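## Task

Find plate C56 and seat it in the nest it already sits on, turned so its well A1 lies at the nest corner labelled A1. It only counts if the plate stays seated with no help from the robot. Open the gripper and pull away at the end.

## Robot and tools

Robot: one four-axis SCARA-type arm with a two-finger gripper that always stays level and cannot tilt. Its joints, from the base out, are lift (0.000 to 0.550 m), shoulder (-2.000 to 2.000 rad), elbow (-2.800 to 2.800 rad) and wrist yaw (-12.566 to 12.566 rad). If the elbow reading gets within 0.4 rad of zero, the arm may fold and fault. The controlled point, end_effector_position, is midway between the two rubber pads, about 2 to 3 cm behind the fingertips. The fingers point along the gripper's +x axis and open and close along its y axis.

Frames: the scene frame has its origin on the table surface under the arm base, +z up, and +y to the left when facing along +x. Reported hand positions are in this frame in metres, with orientation as a wxyz quaternion; the reading gets less accurate far from the base.

Scene: six nests N1 to N6 each carry one plate (C15, C51, C16, C61, C11, C56), none seated; only the ID labels tell which plate is where. Well A1 is at the plate's clipped corner. Seated means lying flat between the nest's locators. Other plates must not be shifted, rotated or tilted at all. Dropping the target plate a few millimetres onto the nest is fine; a long fall at any point is not. Nothing may leave the table.

execute_actions: argument "actions" is a list holding zero or one item. An empty list just returns the current state. An action item has "rows" (1 to 15 rows) and optional "steps" (1 to 15, default 15); each step lasts 1/30 s, one row per step, and the final row is repeated if steps outnumber rows. A wait item has only "steps" (up to 300), counted from the previous result, so thinking time is included. Optional "pictures" (true/false) controls whether camera images are returned. A rejected call sends nothing.

Row layout (single arm, one list of 5 numbers, each in [-1, 1]): dx, dy, dz, rz, opening. The first four are an offset, not a pose, expressed in the gripper's own axes and measured from the gripper pose in the latest result that reported it (if none yet this scene, or for later calls inside the same reply, from the pose at the start of the action). Every row in an action is measured from that same base, not chained. Scale: 1.0 equals 0.6 m for dx, dy, dz and 180 degrees for rz; rz turns from +x toward +y. Opening is absolute: +1 is fully open at 0.140 m, -1 is closed with a 0.066 m gap still left. Fully closing from fully open needs at least 0.6 s. A row of zero offsets is not a pause: it drives the hand back to the base pose.

Each step, the commanded pose is clipped to at most 70 mm and 16 degrees from the measured pose. After the last step the arm only finishes the last clipped pose, so big moves may need another call; check the pose in the result.

move: "target" is one row in the same layout and base as above. "speed" is path top speed in m/s, 0.002 to 0.5 (default 0.25); rotation is capped at twice that value in rad/s. It follows a straight path of 0.5 to 10 s (cut off at 10 s), rotates the short way, ignores obstacles, and sends the opening at its start. The gripper can lag, stray and overshoot the speed, most near full reach. Result adds a move: line with the ending (done, off_target, moving, held, fault), the limits that acted (paced = pose clipped; held = some steps blocked, after which it may rush) and the distance to target.

wait: "seconds" from 0 to 10; nothing new is commanded while time passes.

zoom_image: "camera" is cam_low or cam_wrist; "region" is [x0, y0, x1, y1] in that image's pixels from the top-left, at most 504 by 504.

finished_scene: "scene" is the number of the current scene. It ends that scene for good, reports whether the goal holds, and gives the next task.

Result lines: the state line (hand pose); Joint positions (lift m, shoulder, elbow, wrist yaw rad, pad gap m); grip_measured (finger opening on the command scale, possibly off by about 1 mm consistently). To hold something, command about 0.04 below grip_measured; less grips lighter. Pads push up to about 18 N; a fast close can squeeze harder. "pose unreachable" means a clearance check altered or blocked the command; HELD marks the affected steps. "Hand target" shows where the controller is currently driving. MOTOR HOT appears from 85 °C; at 100 °C an OVER-TEMPERATURE FAULT brakes the arm until it cools, and holding loads heats motors.

Forces: load limits are lift 54 N, shoulder 8.1 N m, elbow 4.05 N m, wrist yaw 1.35 N m, including any held weight. Exceeding one causes a torque fault: a 10 s stop and the rest of the call is dropped. Faster contacts hit harder, and aiming further past a surface presses harder. Because offsets come from the measured pose, repeating a small offset into a rigid surface does not increase force, but into something yielding it keeps pushing. Avoid drops, slips, slams and strong pushes. The simulation keeps running while you compose a reply.

Cameras: cam_low is fixed (896x504 pinhole with radial distortion); cam_wrist is a 616x616 fisheye on the hand. Calibration values are provided but may be off by a few degrees and millimetres per scene.

Each tool is called after "Request:" as a command line: name --argument value for each argument, lists and objects as JSON in quotes; but a table of rows of numbers goes row by row, as --pt "numbers of a row", without its own name.

## Session

Request:
execute_actions --actions '[]'

Scene clock: 0.00 s of 7200.00 s.
end_effector_position=(+0.6797, +0.0236, +0.3298) grip_measured=+0.99 end_effector_quat_wxyz=(+0.869, +0.000, +0.000, +0.496)
Joint positions: [ 0.325  0.282  2.044 -1.289  0.14 ]
Motor temperatures (°C, as the motors report them): [28 23 24 21]
Hand target: +0.680, +0.024, +0.330; +0.869, +0.000, +0.000, +0.496
camera_calibration (this result's frames):
cam_wrist: T_world_to_cam=[[0.861121, -0.508385, -0.00387903, -0.562822], [-0.308745, -0.516871, -0.798449, 0.472924], [0.403915, 0.688759, -0.60205, 0.00318318], [0, 0, 0, 1]] pos_world=[0.629385, -0.0438822, 0.377339]

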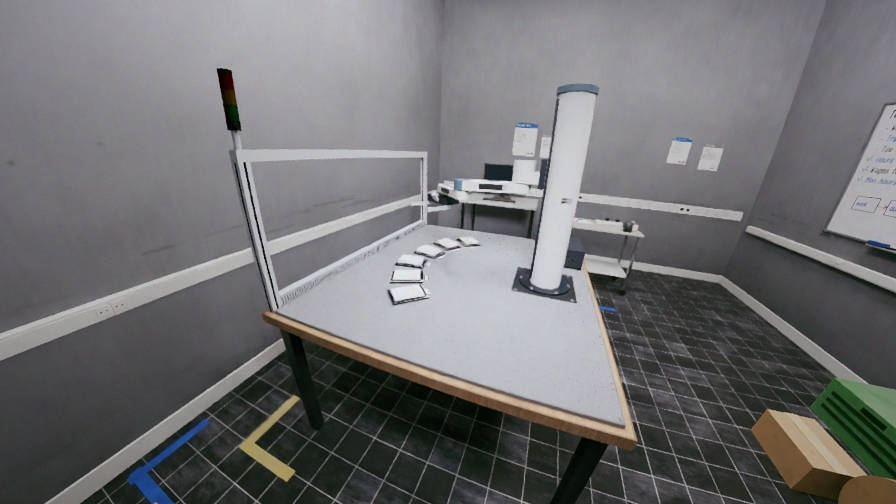

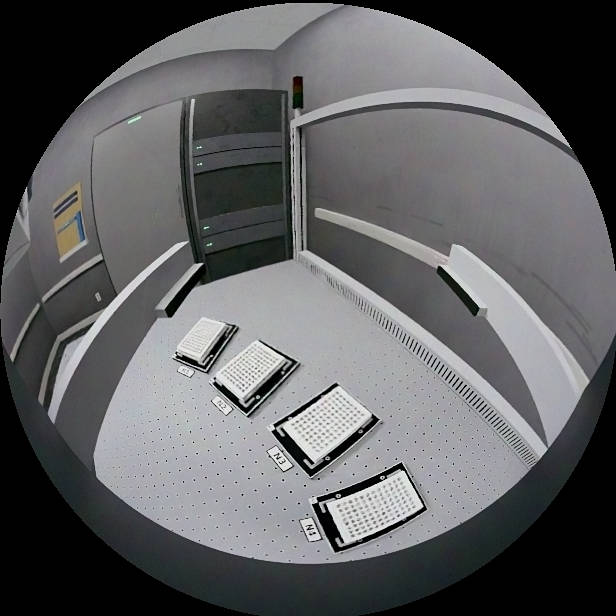

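Request:
move --target '[-0.073,0.208,-0.3,-0.3,1]' --speed 0.5

Request:
zoom_image --camera "cam_wrist" --region '[90, 260, 330, 420]'

Request:
zoom_image --camera "cam_wrist" --region '[310, 260, 550, 420]'

Scene clock: 2.57 s of 7200.00 s.
end_effector_position=(+0.5499, +0.0494, +0.1498) grip_measured=+0.99 end_effector_quat_wxyz=(+0.999, +0.000, +0.000, +0.047)
Joint positions: [ 0.145  1.102  0.94  -1.948  0.14 ]
Motor temperatures (°C, as the motors report them): [28 23 24 21]
Hand target: +0.550, +0.049, +0.150; +0.999, +0.000, +0.000, +0.047
Off the commanded pose: 0.000 m, 0 deg.
move: done
camera_calibration (this result's frames):
cam_wrist: T_world_to_cam=[[0.0951559, -0.995455, -0.00387903, 0.00657093], [-0.599617, -0.0542062, -0.798449, 0.43952], [0.79461, 0.0783031, -0.60205, -0.255226], [0, 0, 0, 1]] pos_world=[0.465724, 0.0503508, 0.197301]

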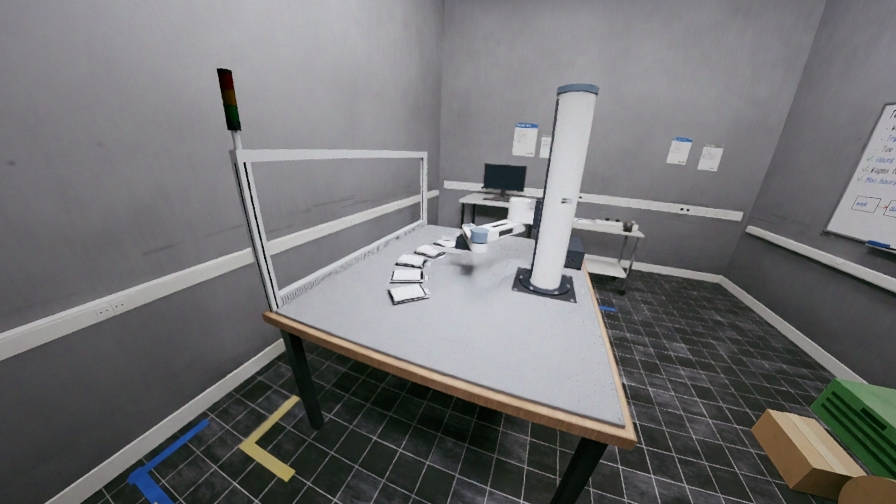

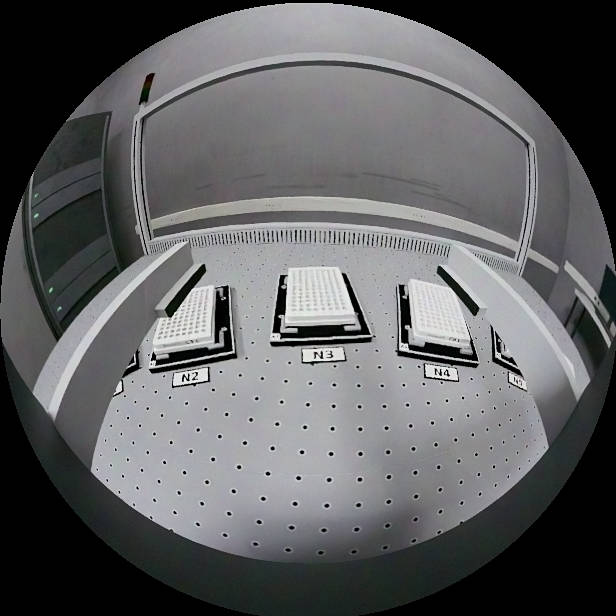

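Region (90, 260, 330, 420) of cam_wrist's 616x616 image, scaled by 2.100, with more detail than that image has.

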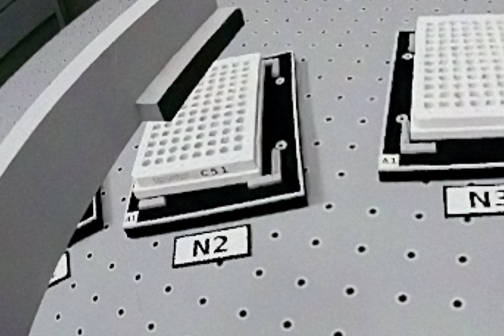

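Region (310, 260, 550, 420) of cam_wrist's 616x616 image, scaled by 2.100, with more detail than that image has.

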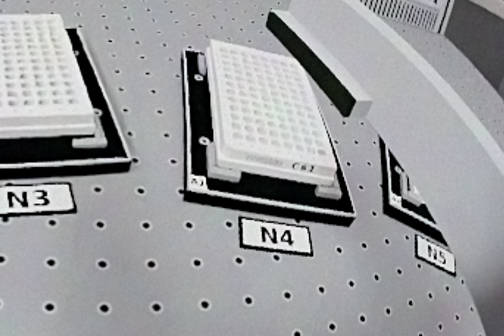

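Request:
move --target '[-0.185,-0.475,0,-0.252,1]' --speed 0.5

Request:
zoom_image --camera "cam_wrist" --region '[170, 250, 470, 400]'

Scene clock: 4.93 s of 7200.00 s.
end_effector_position=(+0.4665, -0.2450, +0.1498) grip_measured=+0.99 end_effector_quat_wxyz=(+0.940, +0.000, +0.000, -0.341)
Joint positions: [ 0.145  0.246  0.951 -1.894  0.14 ]
Motor temperatures (°C, as the motors report them): [28 23 24 21]
Hand target: +0.466, -0.245, +0.150; +0.940, +0.000, +0.000, -0.341
Off the commanded pose: 0.000 m, 0 deg.
move: done
camera_calibration (this result's frames):
cam_wrist: T_world_to_cam=[[-0.641291, -0.767288, -0.00387903, 0.120933], [-0.459966, 0.388471, -0.798449, 0.416892], [0.614148, -0.510254, -0.60205, -0.225948], [0, 0, 0, 1]] pos_world=[0.408075, -0.184451, 0.197304]

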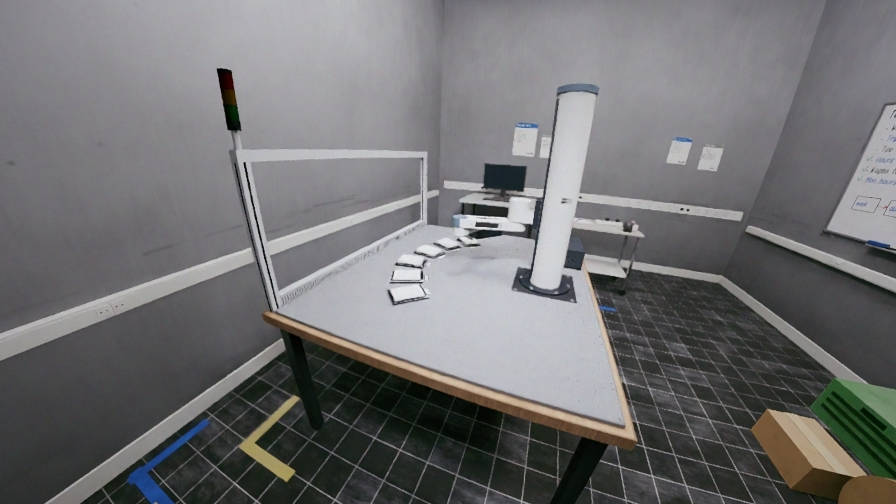

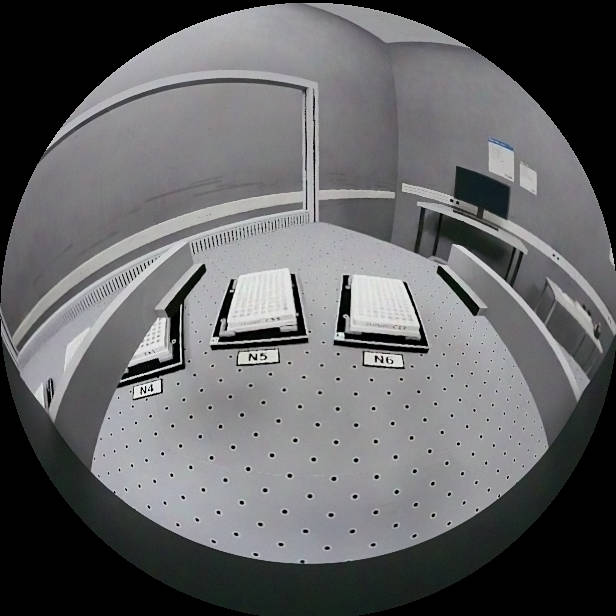

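Region (170, 250, 470, 400) of cam_wrist's 616x616 image, scaled by 1.680, with more detail than that image has.

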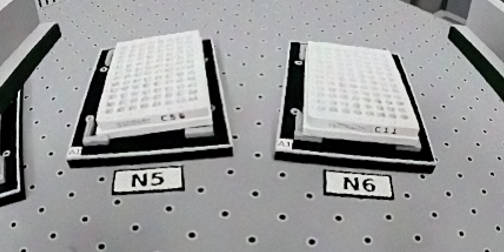

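Request:
move --target '[0.28,0.14,-0.075,0.048,0.06]' --speed 0.4

Request:
zoom_image --camera "cam_wrist" --region '[190, 280, 430, 500]'

Scene clock: 7.43 s of 7200.00 s.
end_effector_position=(+0.6493, -0.2883, +0.1047) grip_measured=+0.06 end_effector_quat_wxyz=(+0.963, +0.000, +0.000, -0.269)
Joint positions: [ 0.1    0.044  1.844 -2.434  0.105]
Motor temperatures (°C, as the motors report them): [28 23 24 21]
Hand target: +0.649, -0.288, +0.105; +0.963, +0.000, +0.000, -0.269
Off the commanded pose: 0.000 m, 0 deg.
move: done
camera_calibration (this result's frames):
cam_wrist: T_world_to_cam=[[-0.518677, -0.854961, -0.00387903, 0.0998779], [-0.513131, 0.314922, -0.798449, 0.495111], [0.683865, -0.412147, -0.60205, -0.404357], [0, 0, 0, 1]] pos_world=[0.582387, -0.237184, 0.152266]

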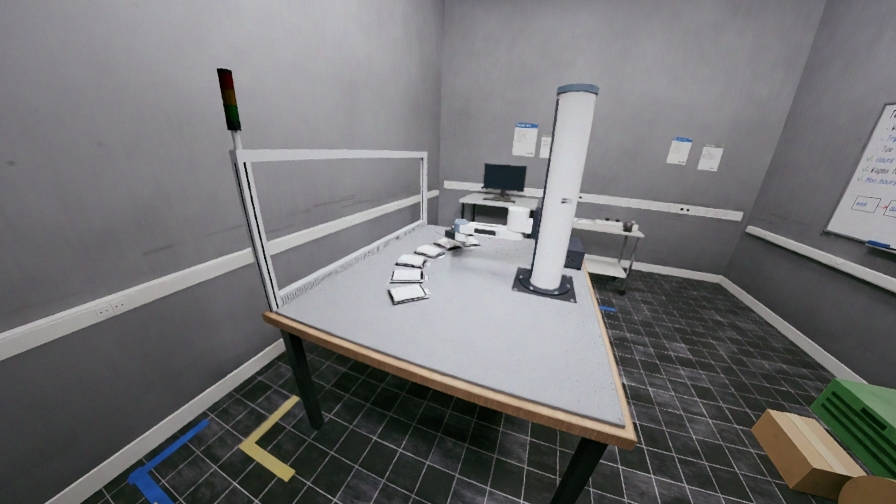

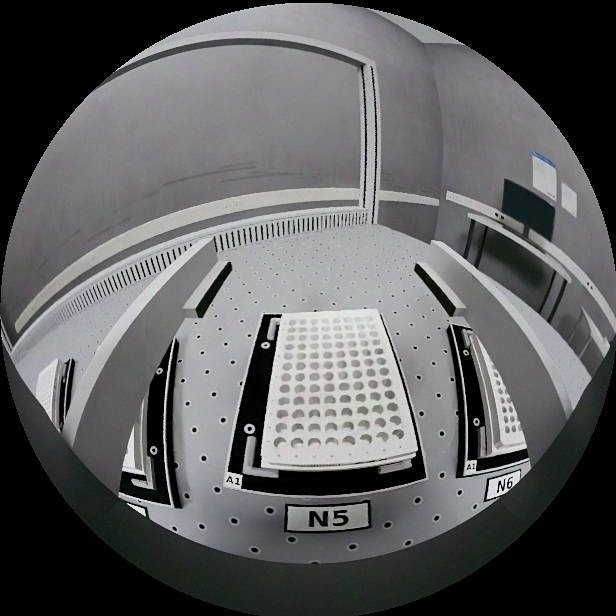

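Region (190, 280, 430, 500) of cam_wrist's 616x616 image, scaled by 2.100, with more detail than that image has; it fills the top 462 rows of this view, and the rest is white.

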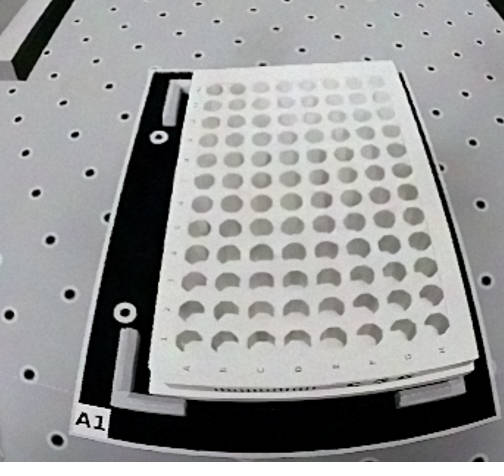

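Request:
move --target '[0,-0.0145,-0.095,-0.0064,-0.2]' --speed 0.1

Request:
zoom_image --camera "cam_wrist" --region '[100, 220, 520, 520]'

Scene clock: 12.53 s of 7200.00 s.
end_effector_position=(+0.6447, -0.2957, +0.0477) grip_measured=-0.20 end_effector_quat_wxyz=(+0.960, +0.000, +0.000, -0.279)
Joint positions: [ 0.043  0.03   1.844 -2.44   0.096]
Motor temperatures (°C, as the motors report them): [28 23 24 21]
Hand target: +0.645, -0.296, +0.048; +0.960, +0.000, +0.000, -0.279
Off the commanded pose: 0.000 m, 0 deg.
After step 90, 1.23 s passed at rest.
move: done
camera_calibration (this result's frames):
cam_wrist: T_world_to_cam=[[-0.535697, -0.844401, -0.00387903, 0.105055], [-0.50672, 0.325137, -0.798449, 0.448464], [0.675473, -0.425762, -0.60205, -0.437266], [0, 0, 0, 1]] pos_world=[0.578885, -0.243275, 0.0952272]

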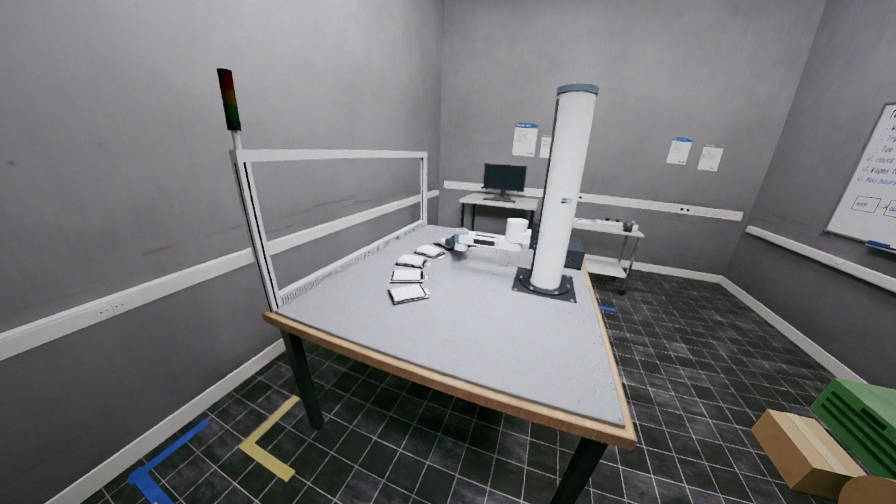

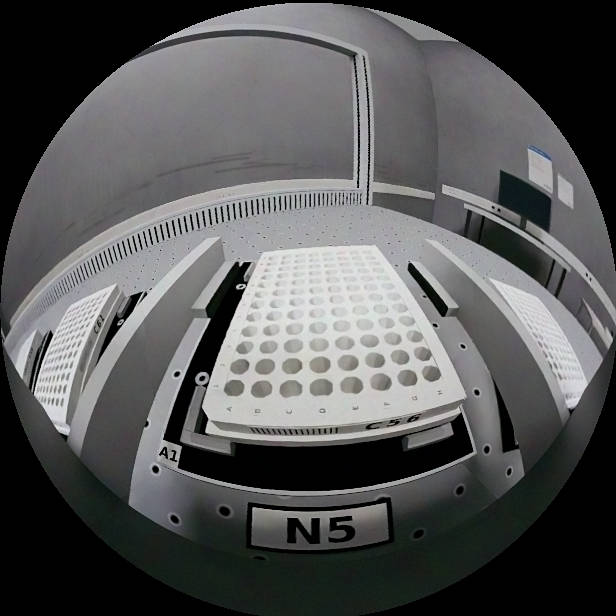

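Region (100, 220, 520, 520) of cam_wrist's 616x616 image, scaled by 1.200, with more detail than that image has; it fills the top 360 rows of this view, and the rest is white.

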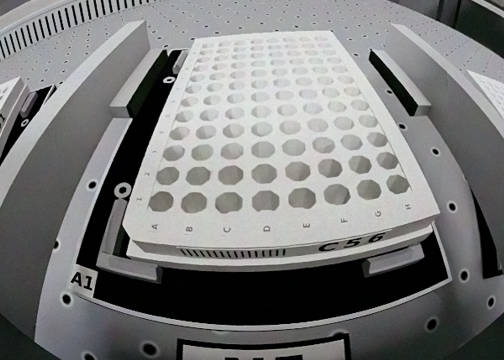

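Request:
move --target '[0,0,-0.019,0,-0.3]' --speed 0.03

Request:
move --target '[0,0,0,0,-0.46]'

Request:
move --target '[0,0,0,0,-0.58]'

Request:
zoom_image --camera "cam_wrist" --region '[100, 220, 520, 520]'

Scene clock: 14.70 s of 7200.00 s.
end_effector_position=(+0.6447, -0.2957, +0.0363) grip_measured=-0.30 end_effector_quat_wxyz=(+0.960, +0.000, +0.000, -0.279)
Joint positions: [ 0.031  0.03   1.844 -2.44   0.092]
Motor temperatures (°C, as the motors report them): [28 23 24 21]
Hand target: +0.645, -0.296, +0.036; +0.960, +0.000, +0.000, -0.279
Off the commanded pose: 0.000 m, 0 deg.
move: done
camera_calibration (this result's frames):
cam_wrist: T_world_to_cam=[[-0.535696, -0.844402, -0.00387903, 0.10501], [-0.50672, 0.325136, -0.798449, 0.439331], [0.675473, -0.425761, -0.60205, -0.444153], [0, 0, 0, 1]] pos_world=[0.578885, -0.243275, 0.083789]

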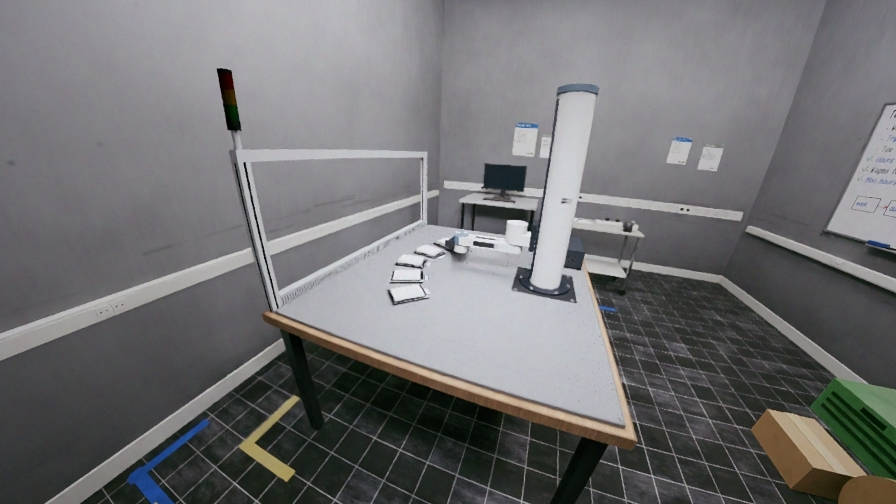

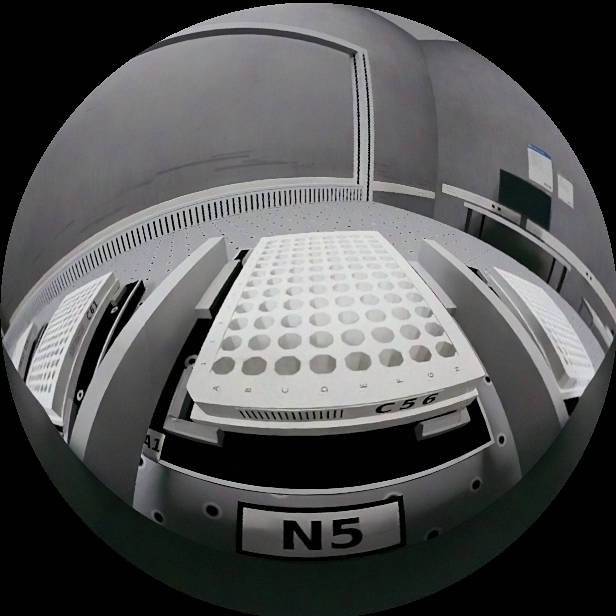

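Scene clock: 15.20 s of 7200.00 s.
end_effector_position=(+0.6447, -0.2957, +0.0363) grip_measured=-0.46 end_effector_quat_wxyz=(+0.960, +0.000, +0.000, -0.279)
Joint positions: [ 0.031  0.03   1.844 -2.44   0.086]
Motor temperatures (°C, as the motors report them): [28 23 24 21]
Hand target: +0.645, -0.296, +0.036; +0.960, +0.000, +0.000, -0.279
Off the commanded pose: 0.000 m, 0 deg.
move: done
camera_calibration (this result's frames):
cam_wrist: T_world_to_cam=[[-0.535696, -0.844402, -0.00387903, 0.10501], [-0.50672, 0.325136, -0.798449, 0.439331], [0.675473, -0.425761, -0.60205, -0.444153], [0, 0, 0, 1]] pos_world=[0.578885, -0.243275, 0.0837891]

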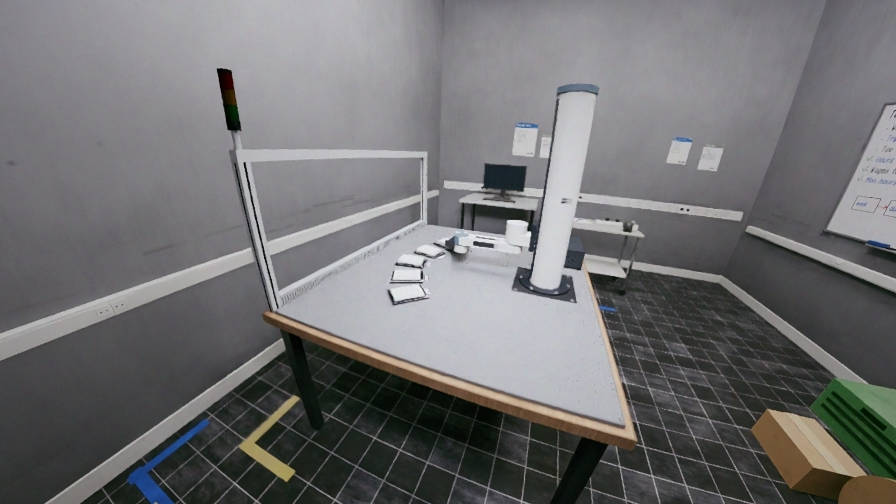

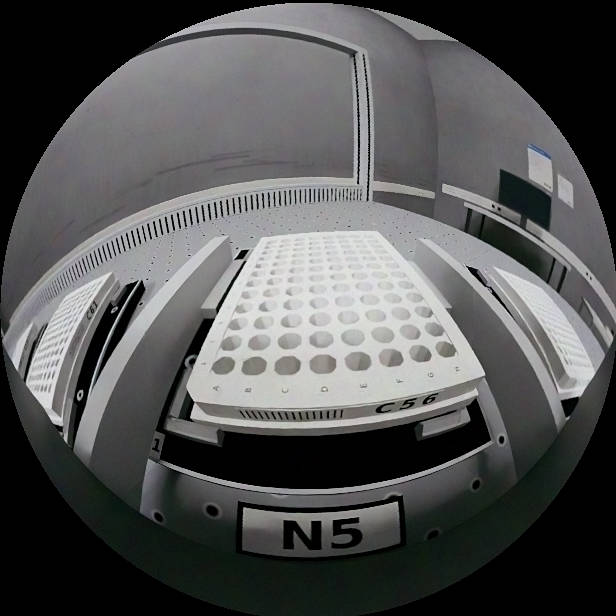

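Scene clock: 15.70 s of 7200.00 s.
end_effector_position=(+0.6447, -0.2957, +0.0363) grip_measured=-0.53 end_effector_quat_wxyz=(+0.960, +0.000, +0.000, -0.279)
Joint positions: [ 0.031  0.03   1.844 -2.44   0.083]
Motor temperatures (°C, as the motors report them): [28 23 24 21]
Hand target: +0.645, -0.296, +0.036; +0.960, +0.000, +0.000, -0.279
Off the commanded pose: 0.000 m, 0 deg.
move: done
camera_calibration (this result's frames):
cam_wrist: T_world_to_cam=[[-0.535657, -0.844427, -0.00387903, 0.104987], [-0.506736, 0.325112, -0.798449, 0.439335], [0.675493, -0.425729, -0.60205, -0.444158], [0, 0, 0, 1]] pos_world=[0.578889, -0.24327, 0.0837891]

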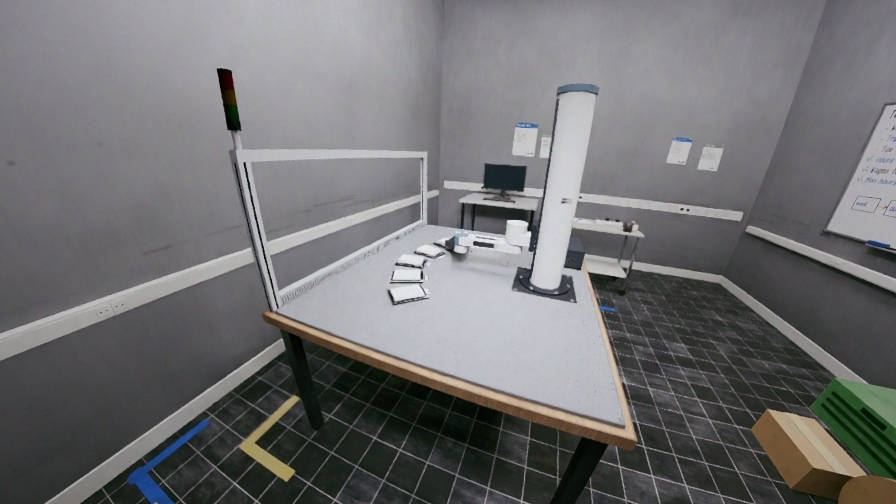

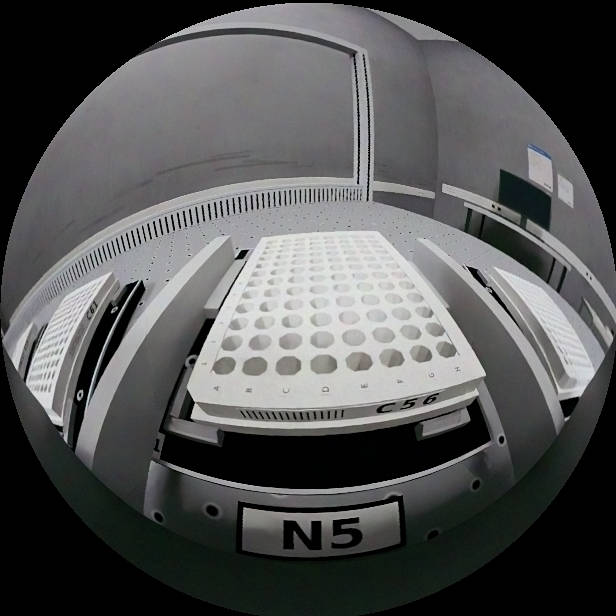

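Region (100, 220, 520, 520) of cam_wrist's 616x616 image, scaled by 1.200, with more detail than that image has; it fills the top 360 rows of this view, and the rest is white.

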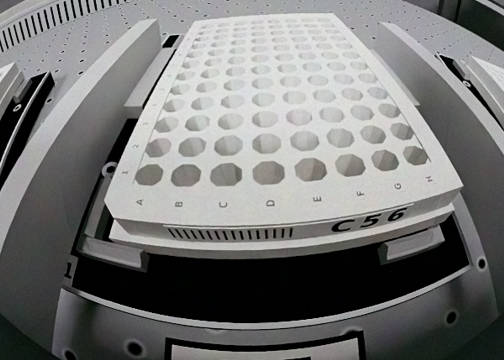

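Request:
move --target '[0,0,0.007,0,-0.58]' --speed 0.02

Request:
move --target '[0,0.009,0,0,-0.58]' --speed 0.012

Request:
move --target '[0,0,-0.0065,0,-0.58]' --speed 0.01

Request:
zoom_image --camera "cam_wrist" --region '[140, 340, 340, 480]'

Scene clock: 17.87 s of 7200.00 s.
end_effector_position=(+0.6447, -0.2957, +0.0405) grip_measured=-0.53 end_effector_quat_wxyz=(+0.960, +0.000, +0.000, -0.279)
Joint positions: [ 0.035  0.03   1.844 -2.44   0.083]
Motor temperatures (°C, as the motors report them): [28 23 24 21]
Hand target: +0.645, -0.296, +0.040; +0.960, +0.000, +0.000, -0.279
Off the commanded pose: 0.000 m, 0 deg.
move: done
camera_calibration (this result's frames):
cam_wrist: T_world_to_cam=[[-0.535656, -0.844427, -0.00387903, 0.105003], [-0.506736, 0.325112, -0.798449, 0.442681], [0.675493, -0.425729, -0.60205, -0.441634], [0, 0, 0, 1]] pos_world=[0.578889, -0.24327, 0.0879801]

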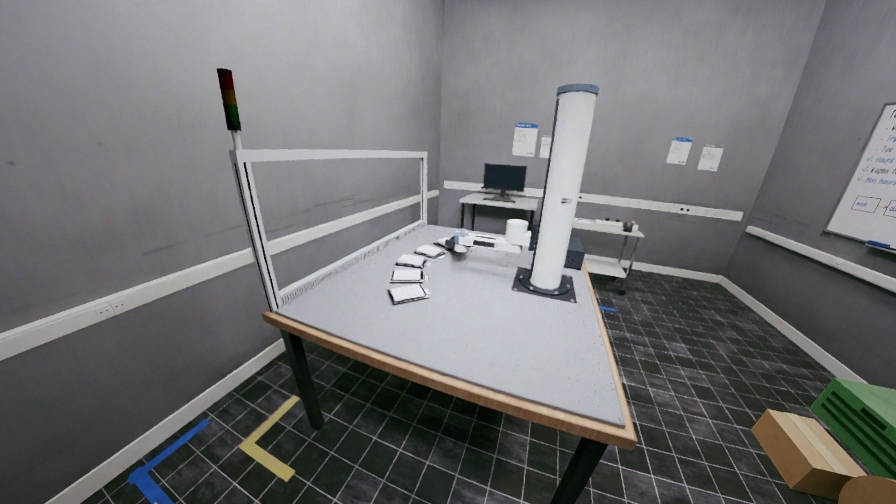

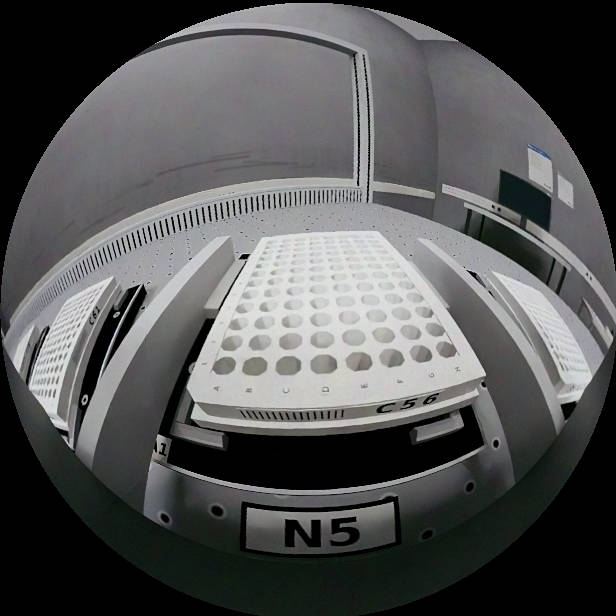

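Scene clock: 18.57 s of 7200.00 s.
end_effector_position=(+0.6476, -0.2911, +0.0405) grip_measured=-0.53 end_effector_quat_wxyz=(+0.960, +0.000, +0.000, -0.279)
Joint positions: [ 0.035  0.043  1.844 -2.453  0.083]
Motor temperatures (°C, as the motors report them): [28 23 24 21]
Hand target: +0.648, -0.291, +0.040; +0.960, +0.000, +0.000, -0.279
Off the commanded pose: 0.000 m, 0 deg.
move: done
camera_calibration (this result's frames):
cam_wrist: T_world_to_cam=[[-0.535544, -0.844498, -0.00387903, 0.110301], [-0.506779, 0.325045, -0.798449, 0.442664], [0.67555, -0.425639, -0.60205, -0.441646], [0, 0, 0, 1]] pos_world=[0.581757, -0.238718, 0.0879801]

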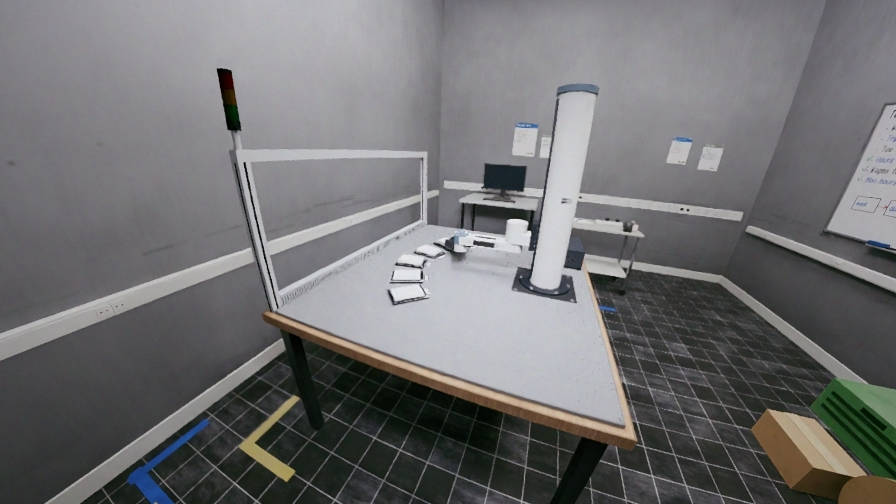

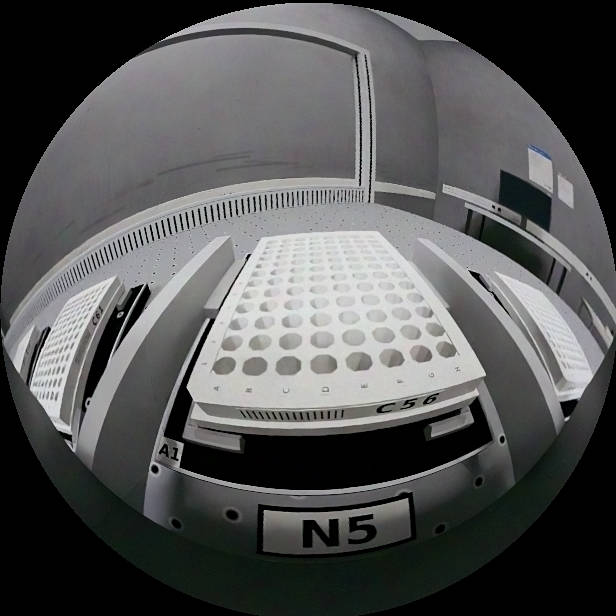

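Scene clock: 19.27 s of 7200.00 s.
end_effector_position=(+0.6476, -0.2911, +0.0365) grip_measured=-0.53 end_effector_quat_wxyz=(+0.960, +0.000, +0.000, -0.279)
Joint positions: [ 0.032  0.043  1.844 -2.453  0.083]
Motor temperatures (°C, as the motors report them): [28 23 24 21]
Hand target: +0.648, -0.291, +0.037; +0.960, +0.000, +0.000, -0.279
Off the commanded pose: 0.000 m, 0 deg.
move: done
camera_calibration (this result's frames):
cam_wrist: T_world_to_cam=[[-0.535544, -0.844498, -0.00387903, 0.110285], [-0.506779, 0.325045, -0.798449, 0.439538], [0.67555, -0.425639, -0.60205, -0.444003], [0, 0, 0, 1]] pos_world=[0.581757, -0.238718, 0.084065]

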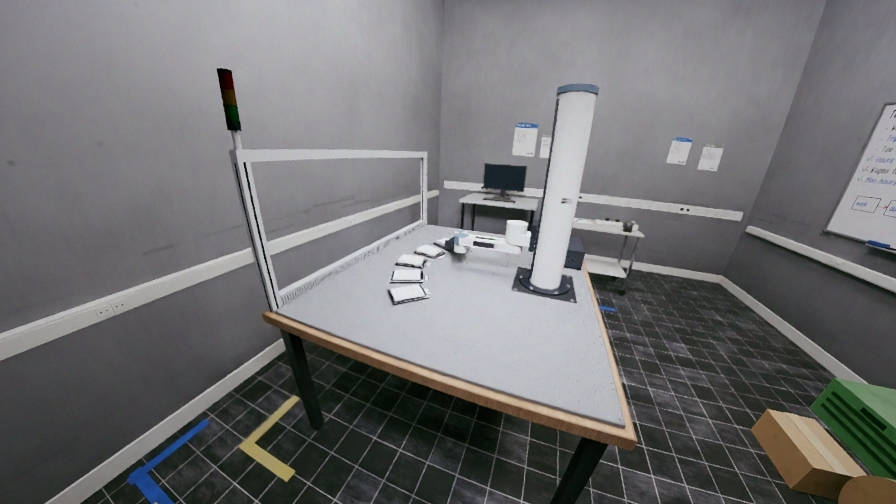

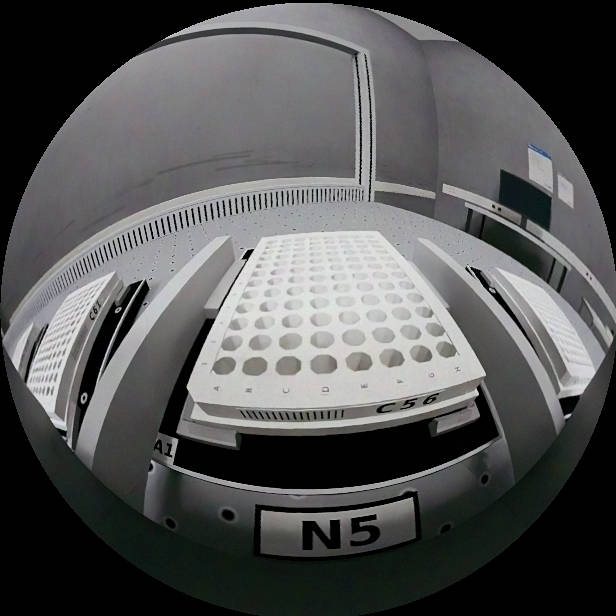

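Region (140, 340, 340, 480) of cam_wrist's 616x616 image, scaled by 2.520, with more detail than that image has; it fills the top 353 rows of this view, and the rest is white.

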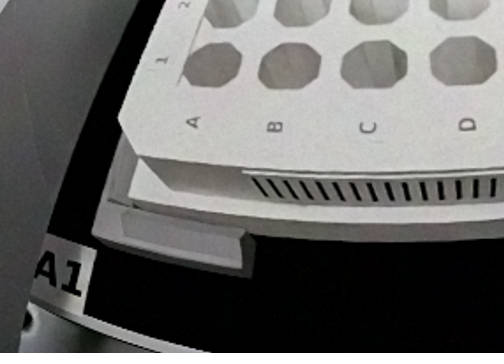

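Request:
move --target '[0,0,0,0,-0.4]'

Request:
move --target '[0,0,0.15,0,-0.4]' --speed 0.2

Request:
zoom_image --camera "cam_wrist" --region '[200, 300, 440, 500]'

Scene clock: 20.60 s of 7200.00 s.
end_effector_position=(+0.6476, -0.2911, +0.0365) grip_measured=-0.40 end_effector_quat_wxyz=(+0.960, +0.000, +0.000, -0.279)
Joint positions: [ 0.032  0.043  1.844 -2.453  0.088]
Motor temperatures (°C, as the motors report them): [28 23 24 21]
Hand target: +0.648, -0.291, +0.037; +0.960, +0.000, +0.000, -0.279
Off the commanded pose: 0.000 m, 0 deg.
move: done
camera_calibration (this result's frames):
cam_wrist: T_world_to_cam=[[-0.535545, -0.844498, -0.00387903, 0.110286], [-0.506779, 0.325045, -0.798449, 0.439538], [0.67555, -0.425639, -0.60205, -0.444003], [0, 0, 0, 1]] pos_world=[0.581757, -0.238718, 0.084065]

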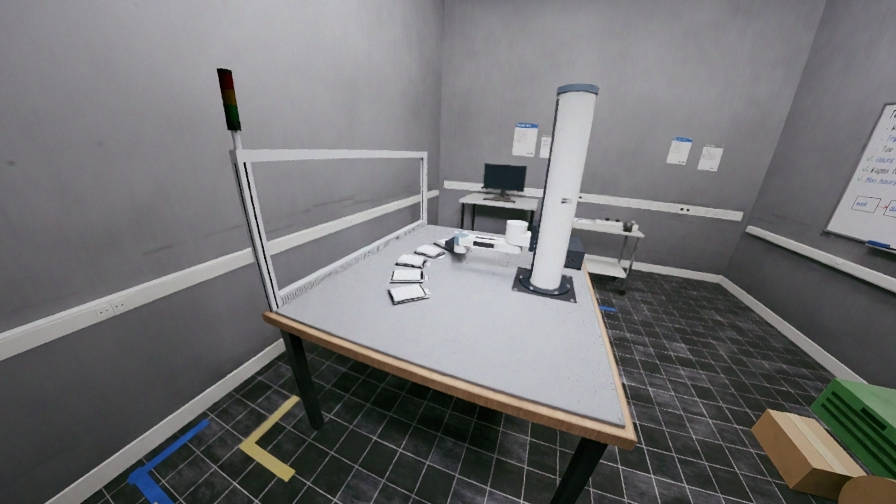

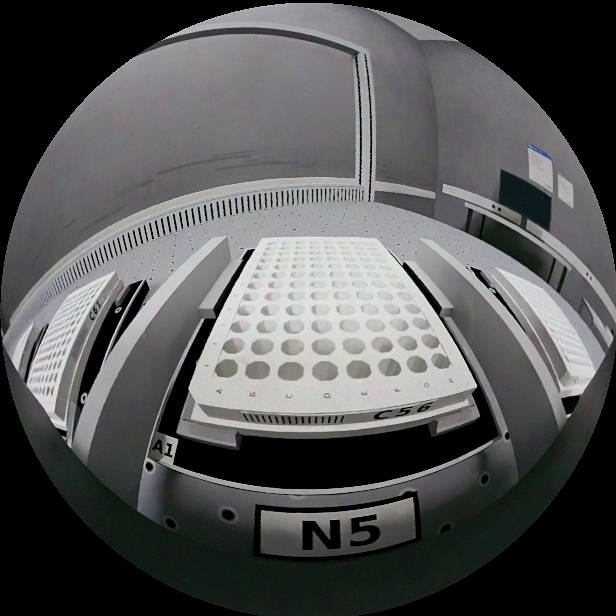

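Scene clock: 21.43 s of 7200.00 s.
end_effector_position=(+0.6476, -0.2911, +0.1266) grip_measured=-0.40 end_effector_quat_wxyz=(+0.960, +0.000, +0.000, -0.279)
Joint positions: [ 0.122  0.043  1.844 -2.453  0.088]
Motor temperatures (°C, as the motors report them): [28 23 24 21]
Hand target: +0.648, -0.291, +0.127; +0.960, +0.000, +0.000, -0.279
Off the commanded pose: 0.000 m, 0 deg.
move: done
camera_calibration (this result's frames):
cam_wrist: T_world_to_cam=[[-0.535485, -0.844536, -0.00387903, 0.110608], [-0.506801, 0.325009, -0.798449, 0.51144], [0.67558, -0.425592, -0.60205, -0.389809], [0, 0, 0, 1]] pos_world=[0.581774, -0.23871, 0.174103]

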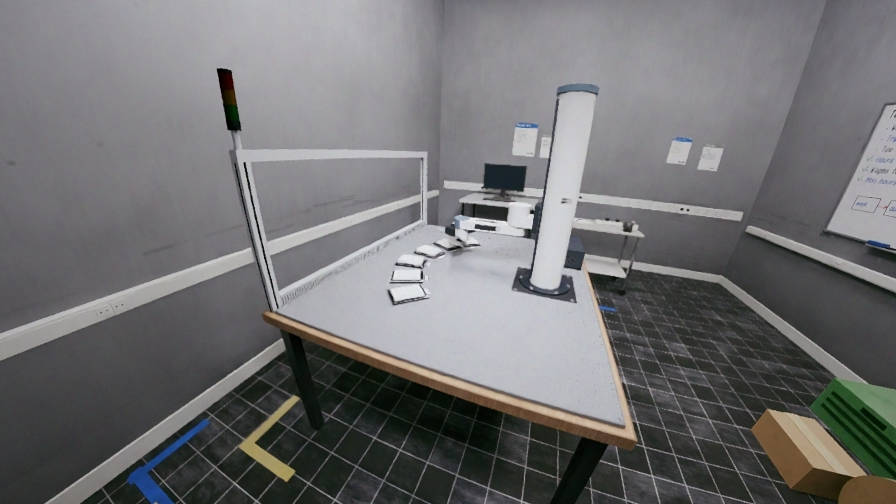

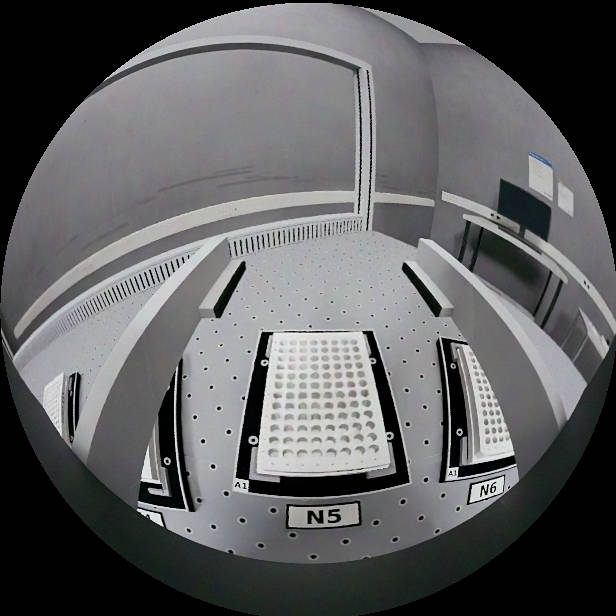

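Region (200, 300, 440, 500) of cam_wrist's 616x616 image, scaled by 2.100, with more detail than that image has.

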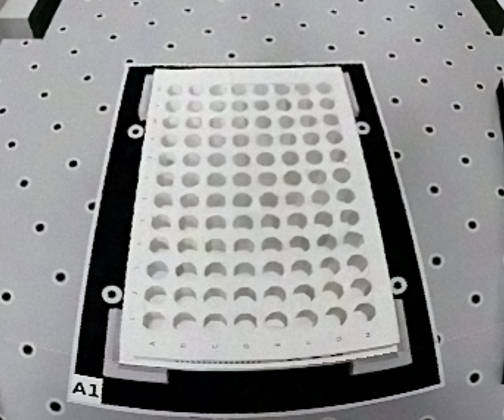

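Request:
zoom_image --camera "cam_wrist" --region '[330, 420, 420, 495]'

Request:
zoom_image --camera "cam_wrist" --region '[230, 420, 320, 495]'

Request:
zoom_image --camera "cam_wrist" --region '[250, 320, 390, 375]'

Region (330, 420, 420, 495) of cam_wrist's 616x616 image, scaled by 5.600, with more detail than that image has.

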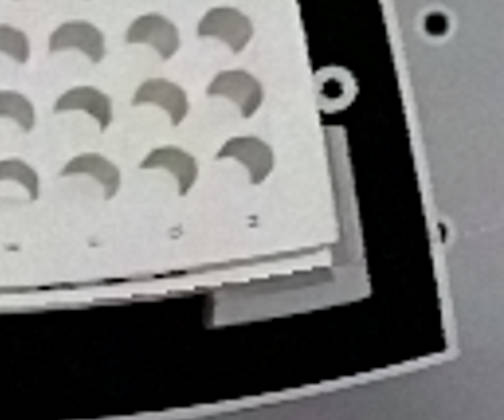

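Region (230, 420, 320, 495) of cam_wrist's 616x616 image, scaled by 5.600, with more detail than that image has.

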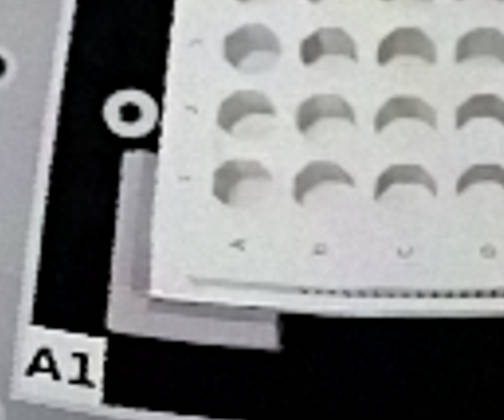

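Region (250, 320, 390, 375) of cam_wrist's 616x616 image, scaled by 3.600, with more detail than that image has; it fills the top 198 rows of this view, and the rest is white.

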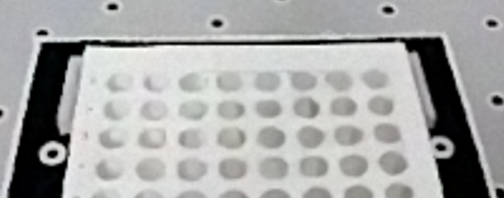

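Request:
move --target '[-0.2,0,-0.1,0,-0.4]' --speed 0.3

Request:
zoom_image --camera "cam_wrist" --region '[230, 210, 410, 320]'

Scene clock: 26.27 s of 7200.00 s.
end_effector_position=(+0.5462, -0.2269, +0.0665) grip_measured=-0.40 end_effector_quat_wxyz=(+0.960, +0.000, +0.000, -0.279)
Joint positions: [ 0.062  0.319  1.198 -2.083  0.088]
Motor temperatures (°C, as the motors report them): [28 23 24 21]
Hand target: +0.546, -0.227, +0.067; +0.960, +0.000, +0.000, -0.279
Off the commanded pose: 0.000 m, 0 deg.
After step 90, 0.93 s passed at rest.
move: done
camera_calibration (this result's frames):
cam_wrist: T_world_to_cam=[[-0.535711, -0.844393, -0.00387903, 0.110492], [-0.506715, 0.325145, -0.798449, 0.391225], [0.675466, -0.425772, -0.60205, -0.330101], [0, 0, 0, 1]] pos_world=[0.480403, -0.174454, 0.114065]

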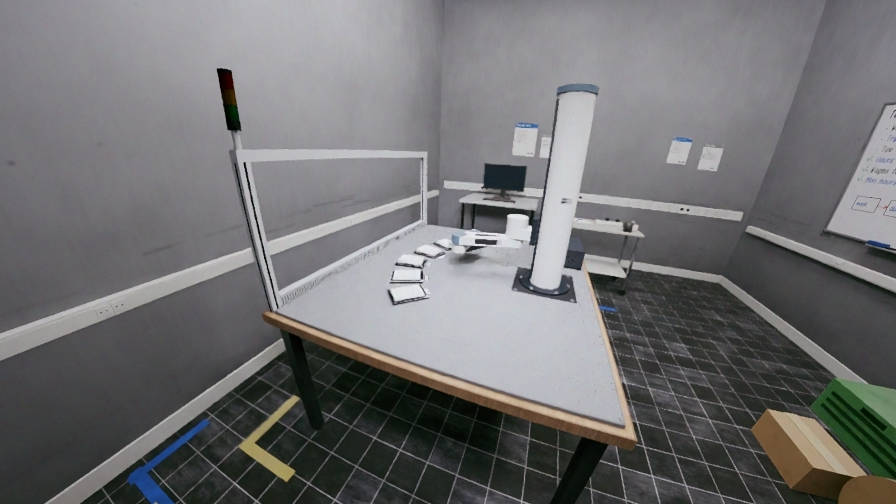

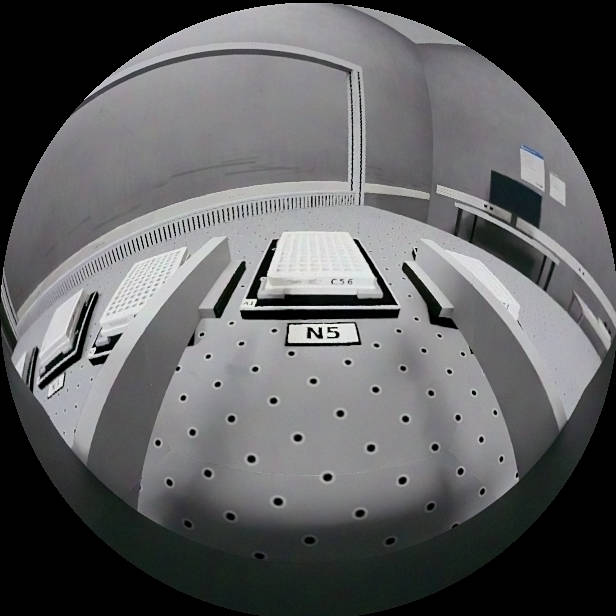

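Region (230, 210, 410, 320) of cam_wrist's 616x616 image, scaled by 2.800, with more detail than that image has.

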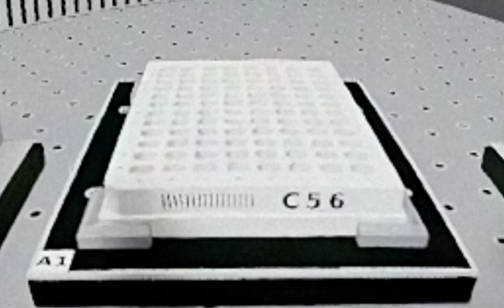

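Flat and seated.

Request:
finished_scene --scene 2

The scene is finished: the task was done.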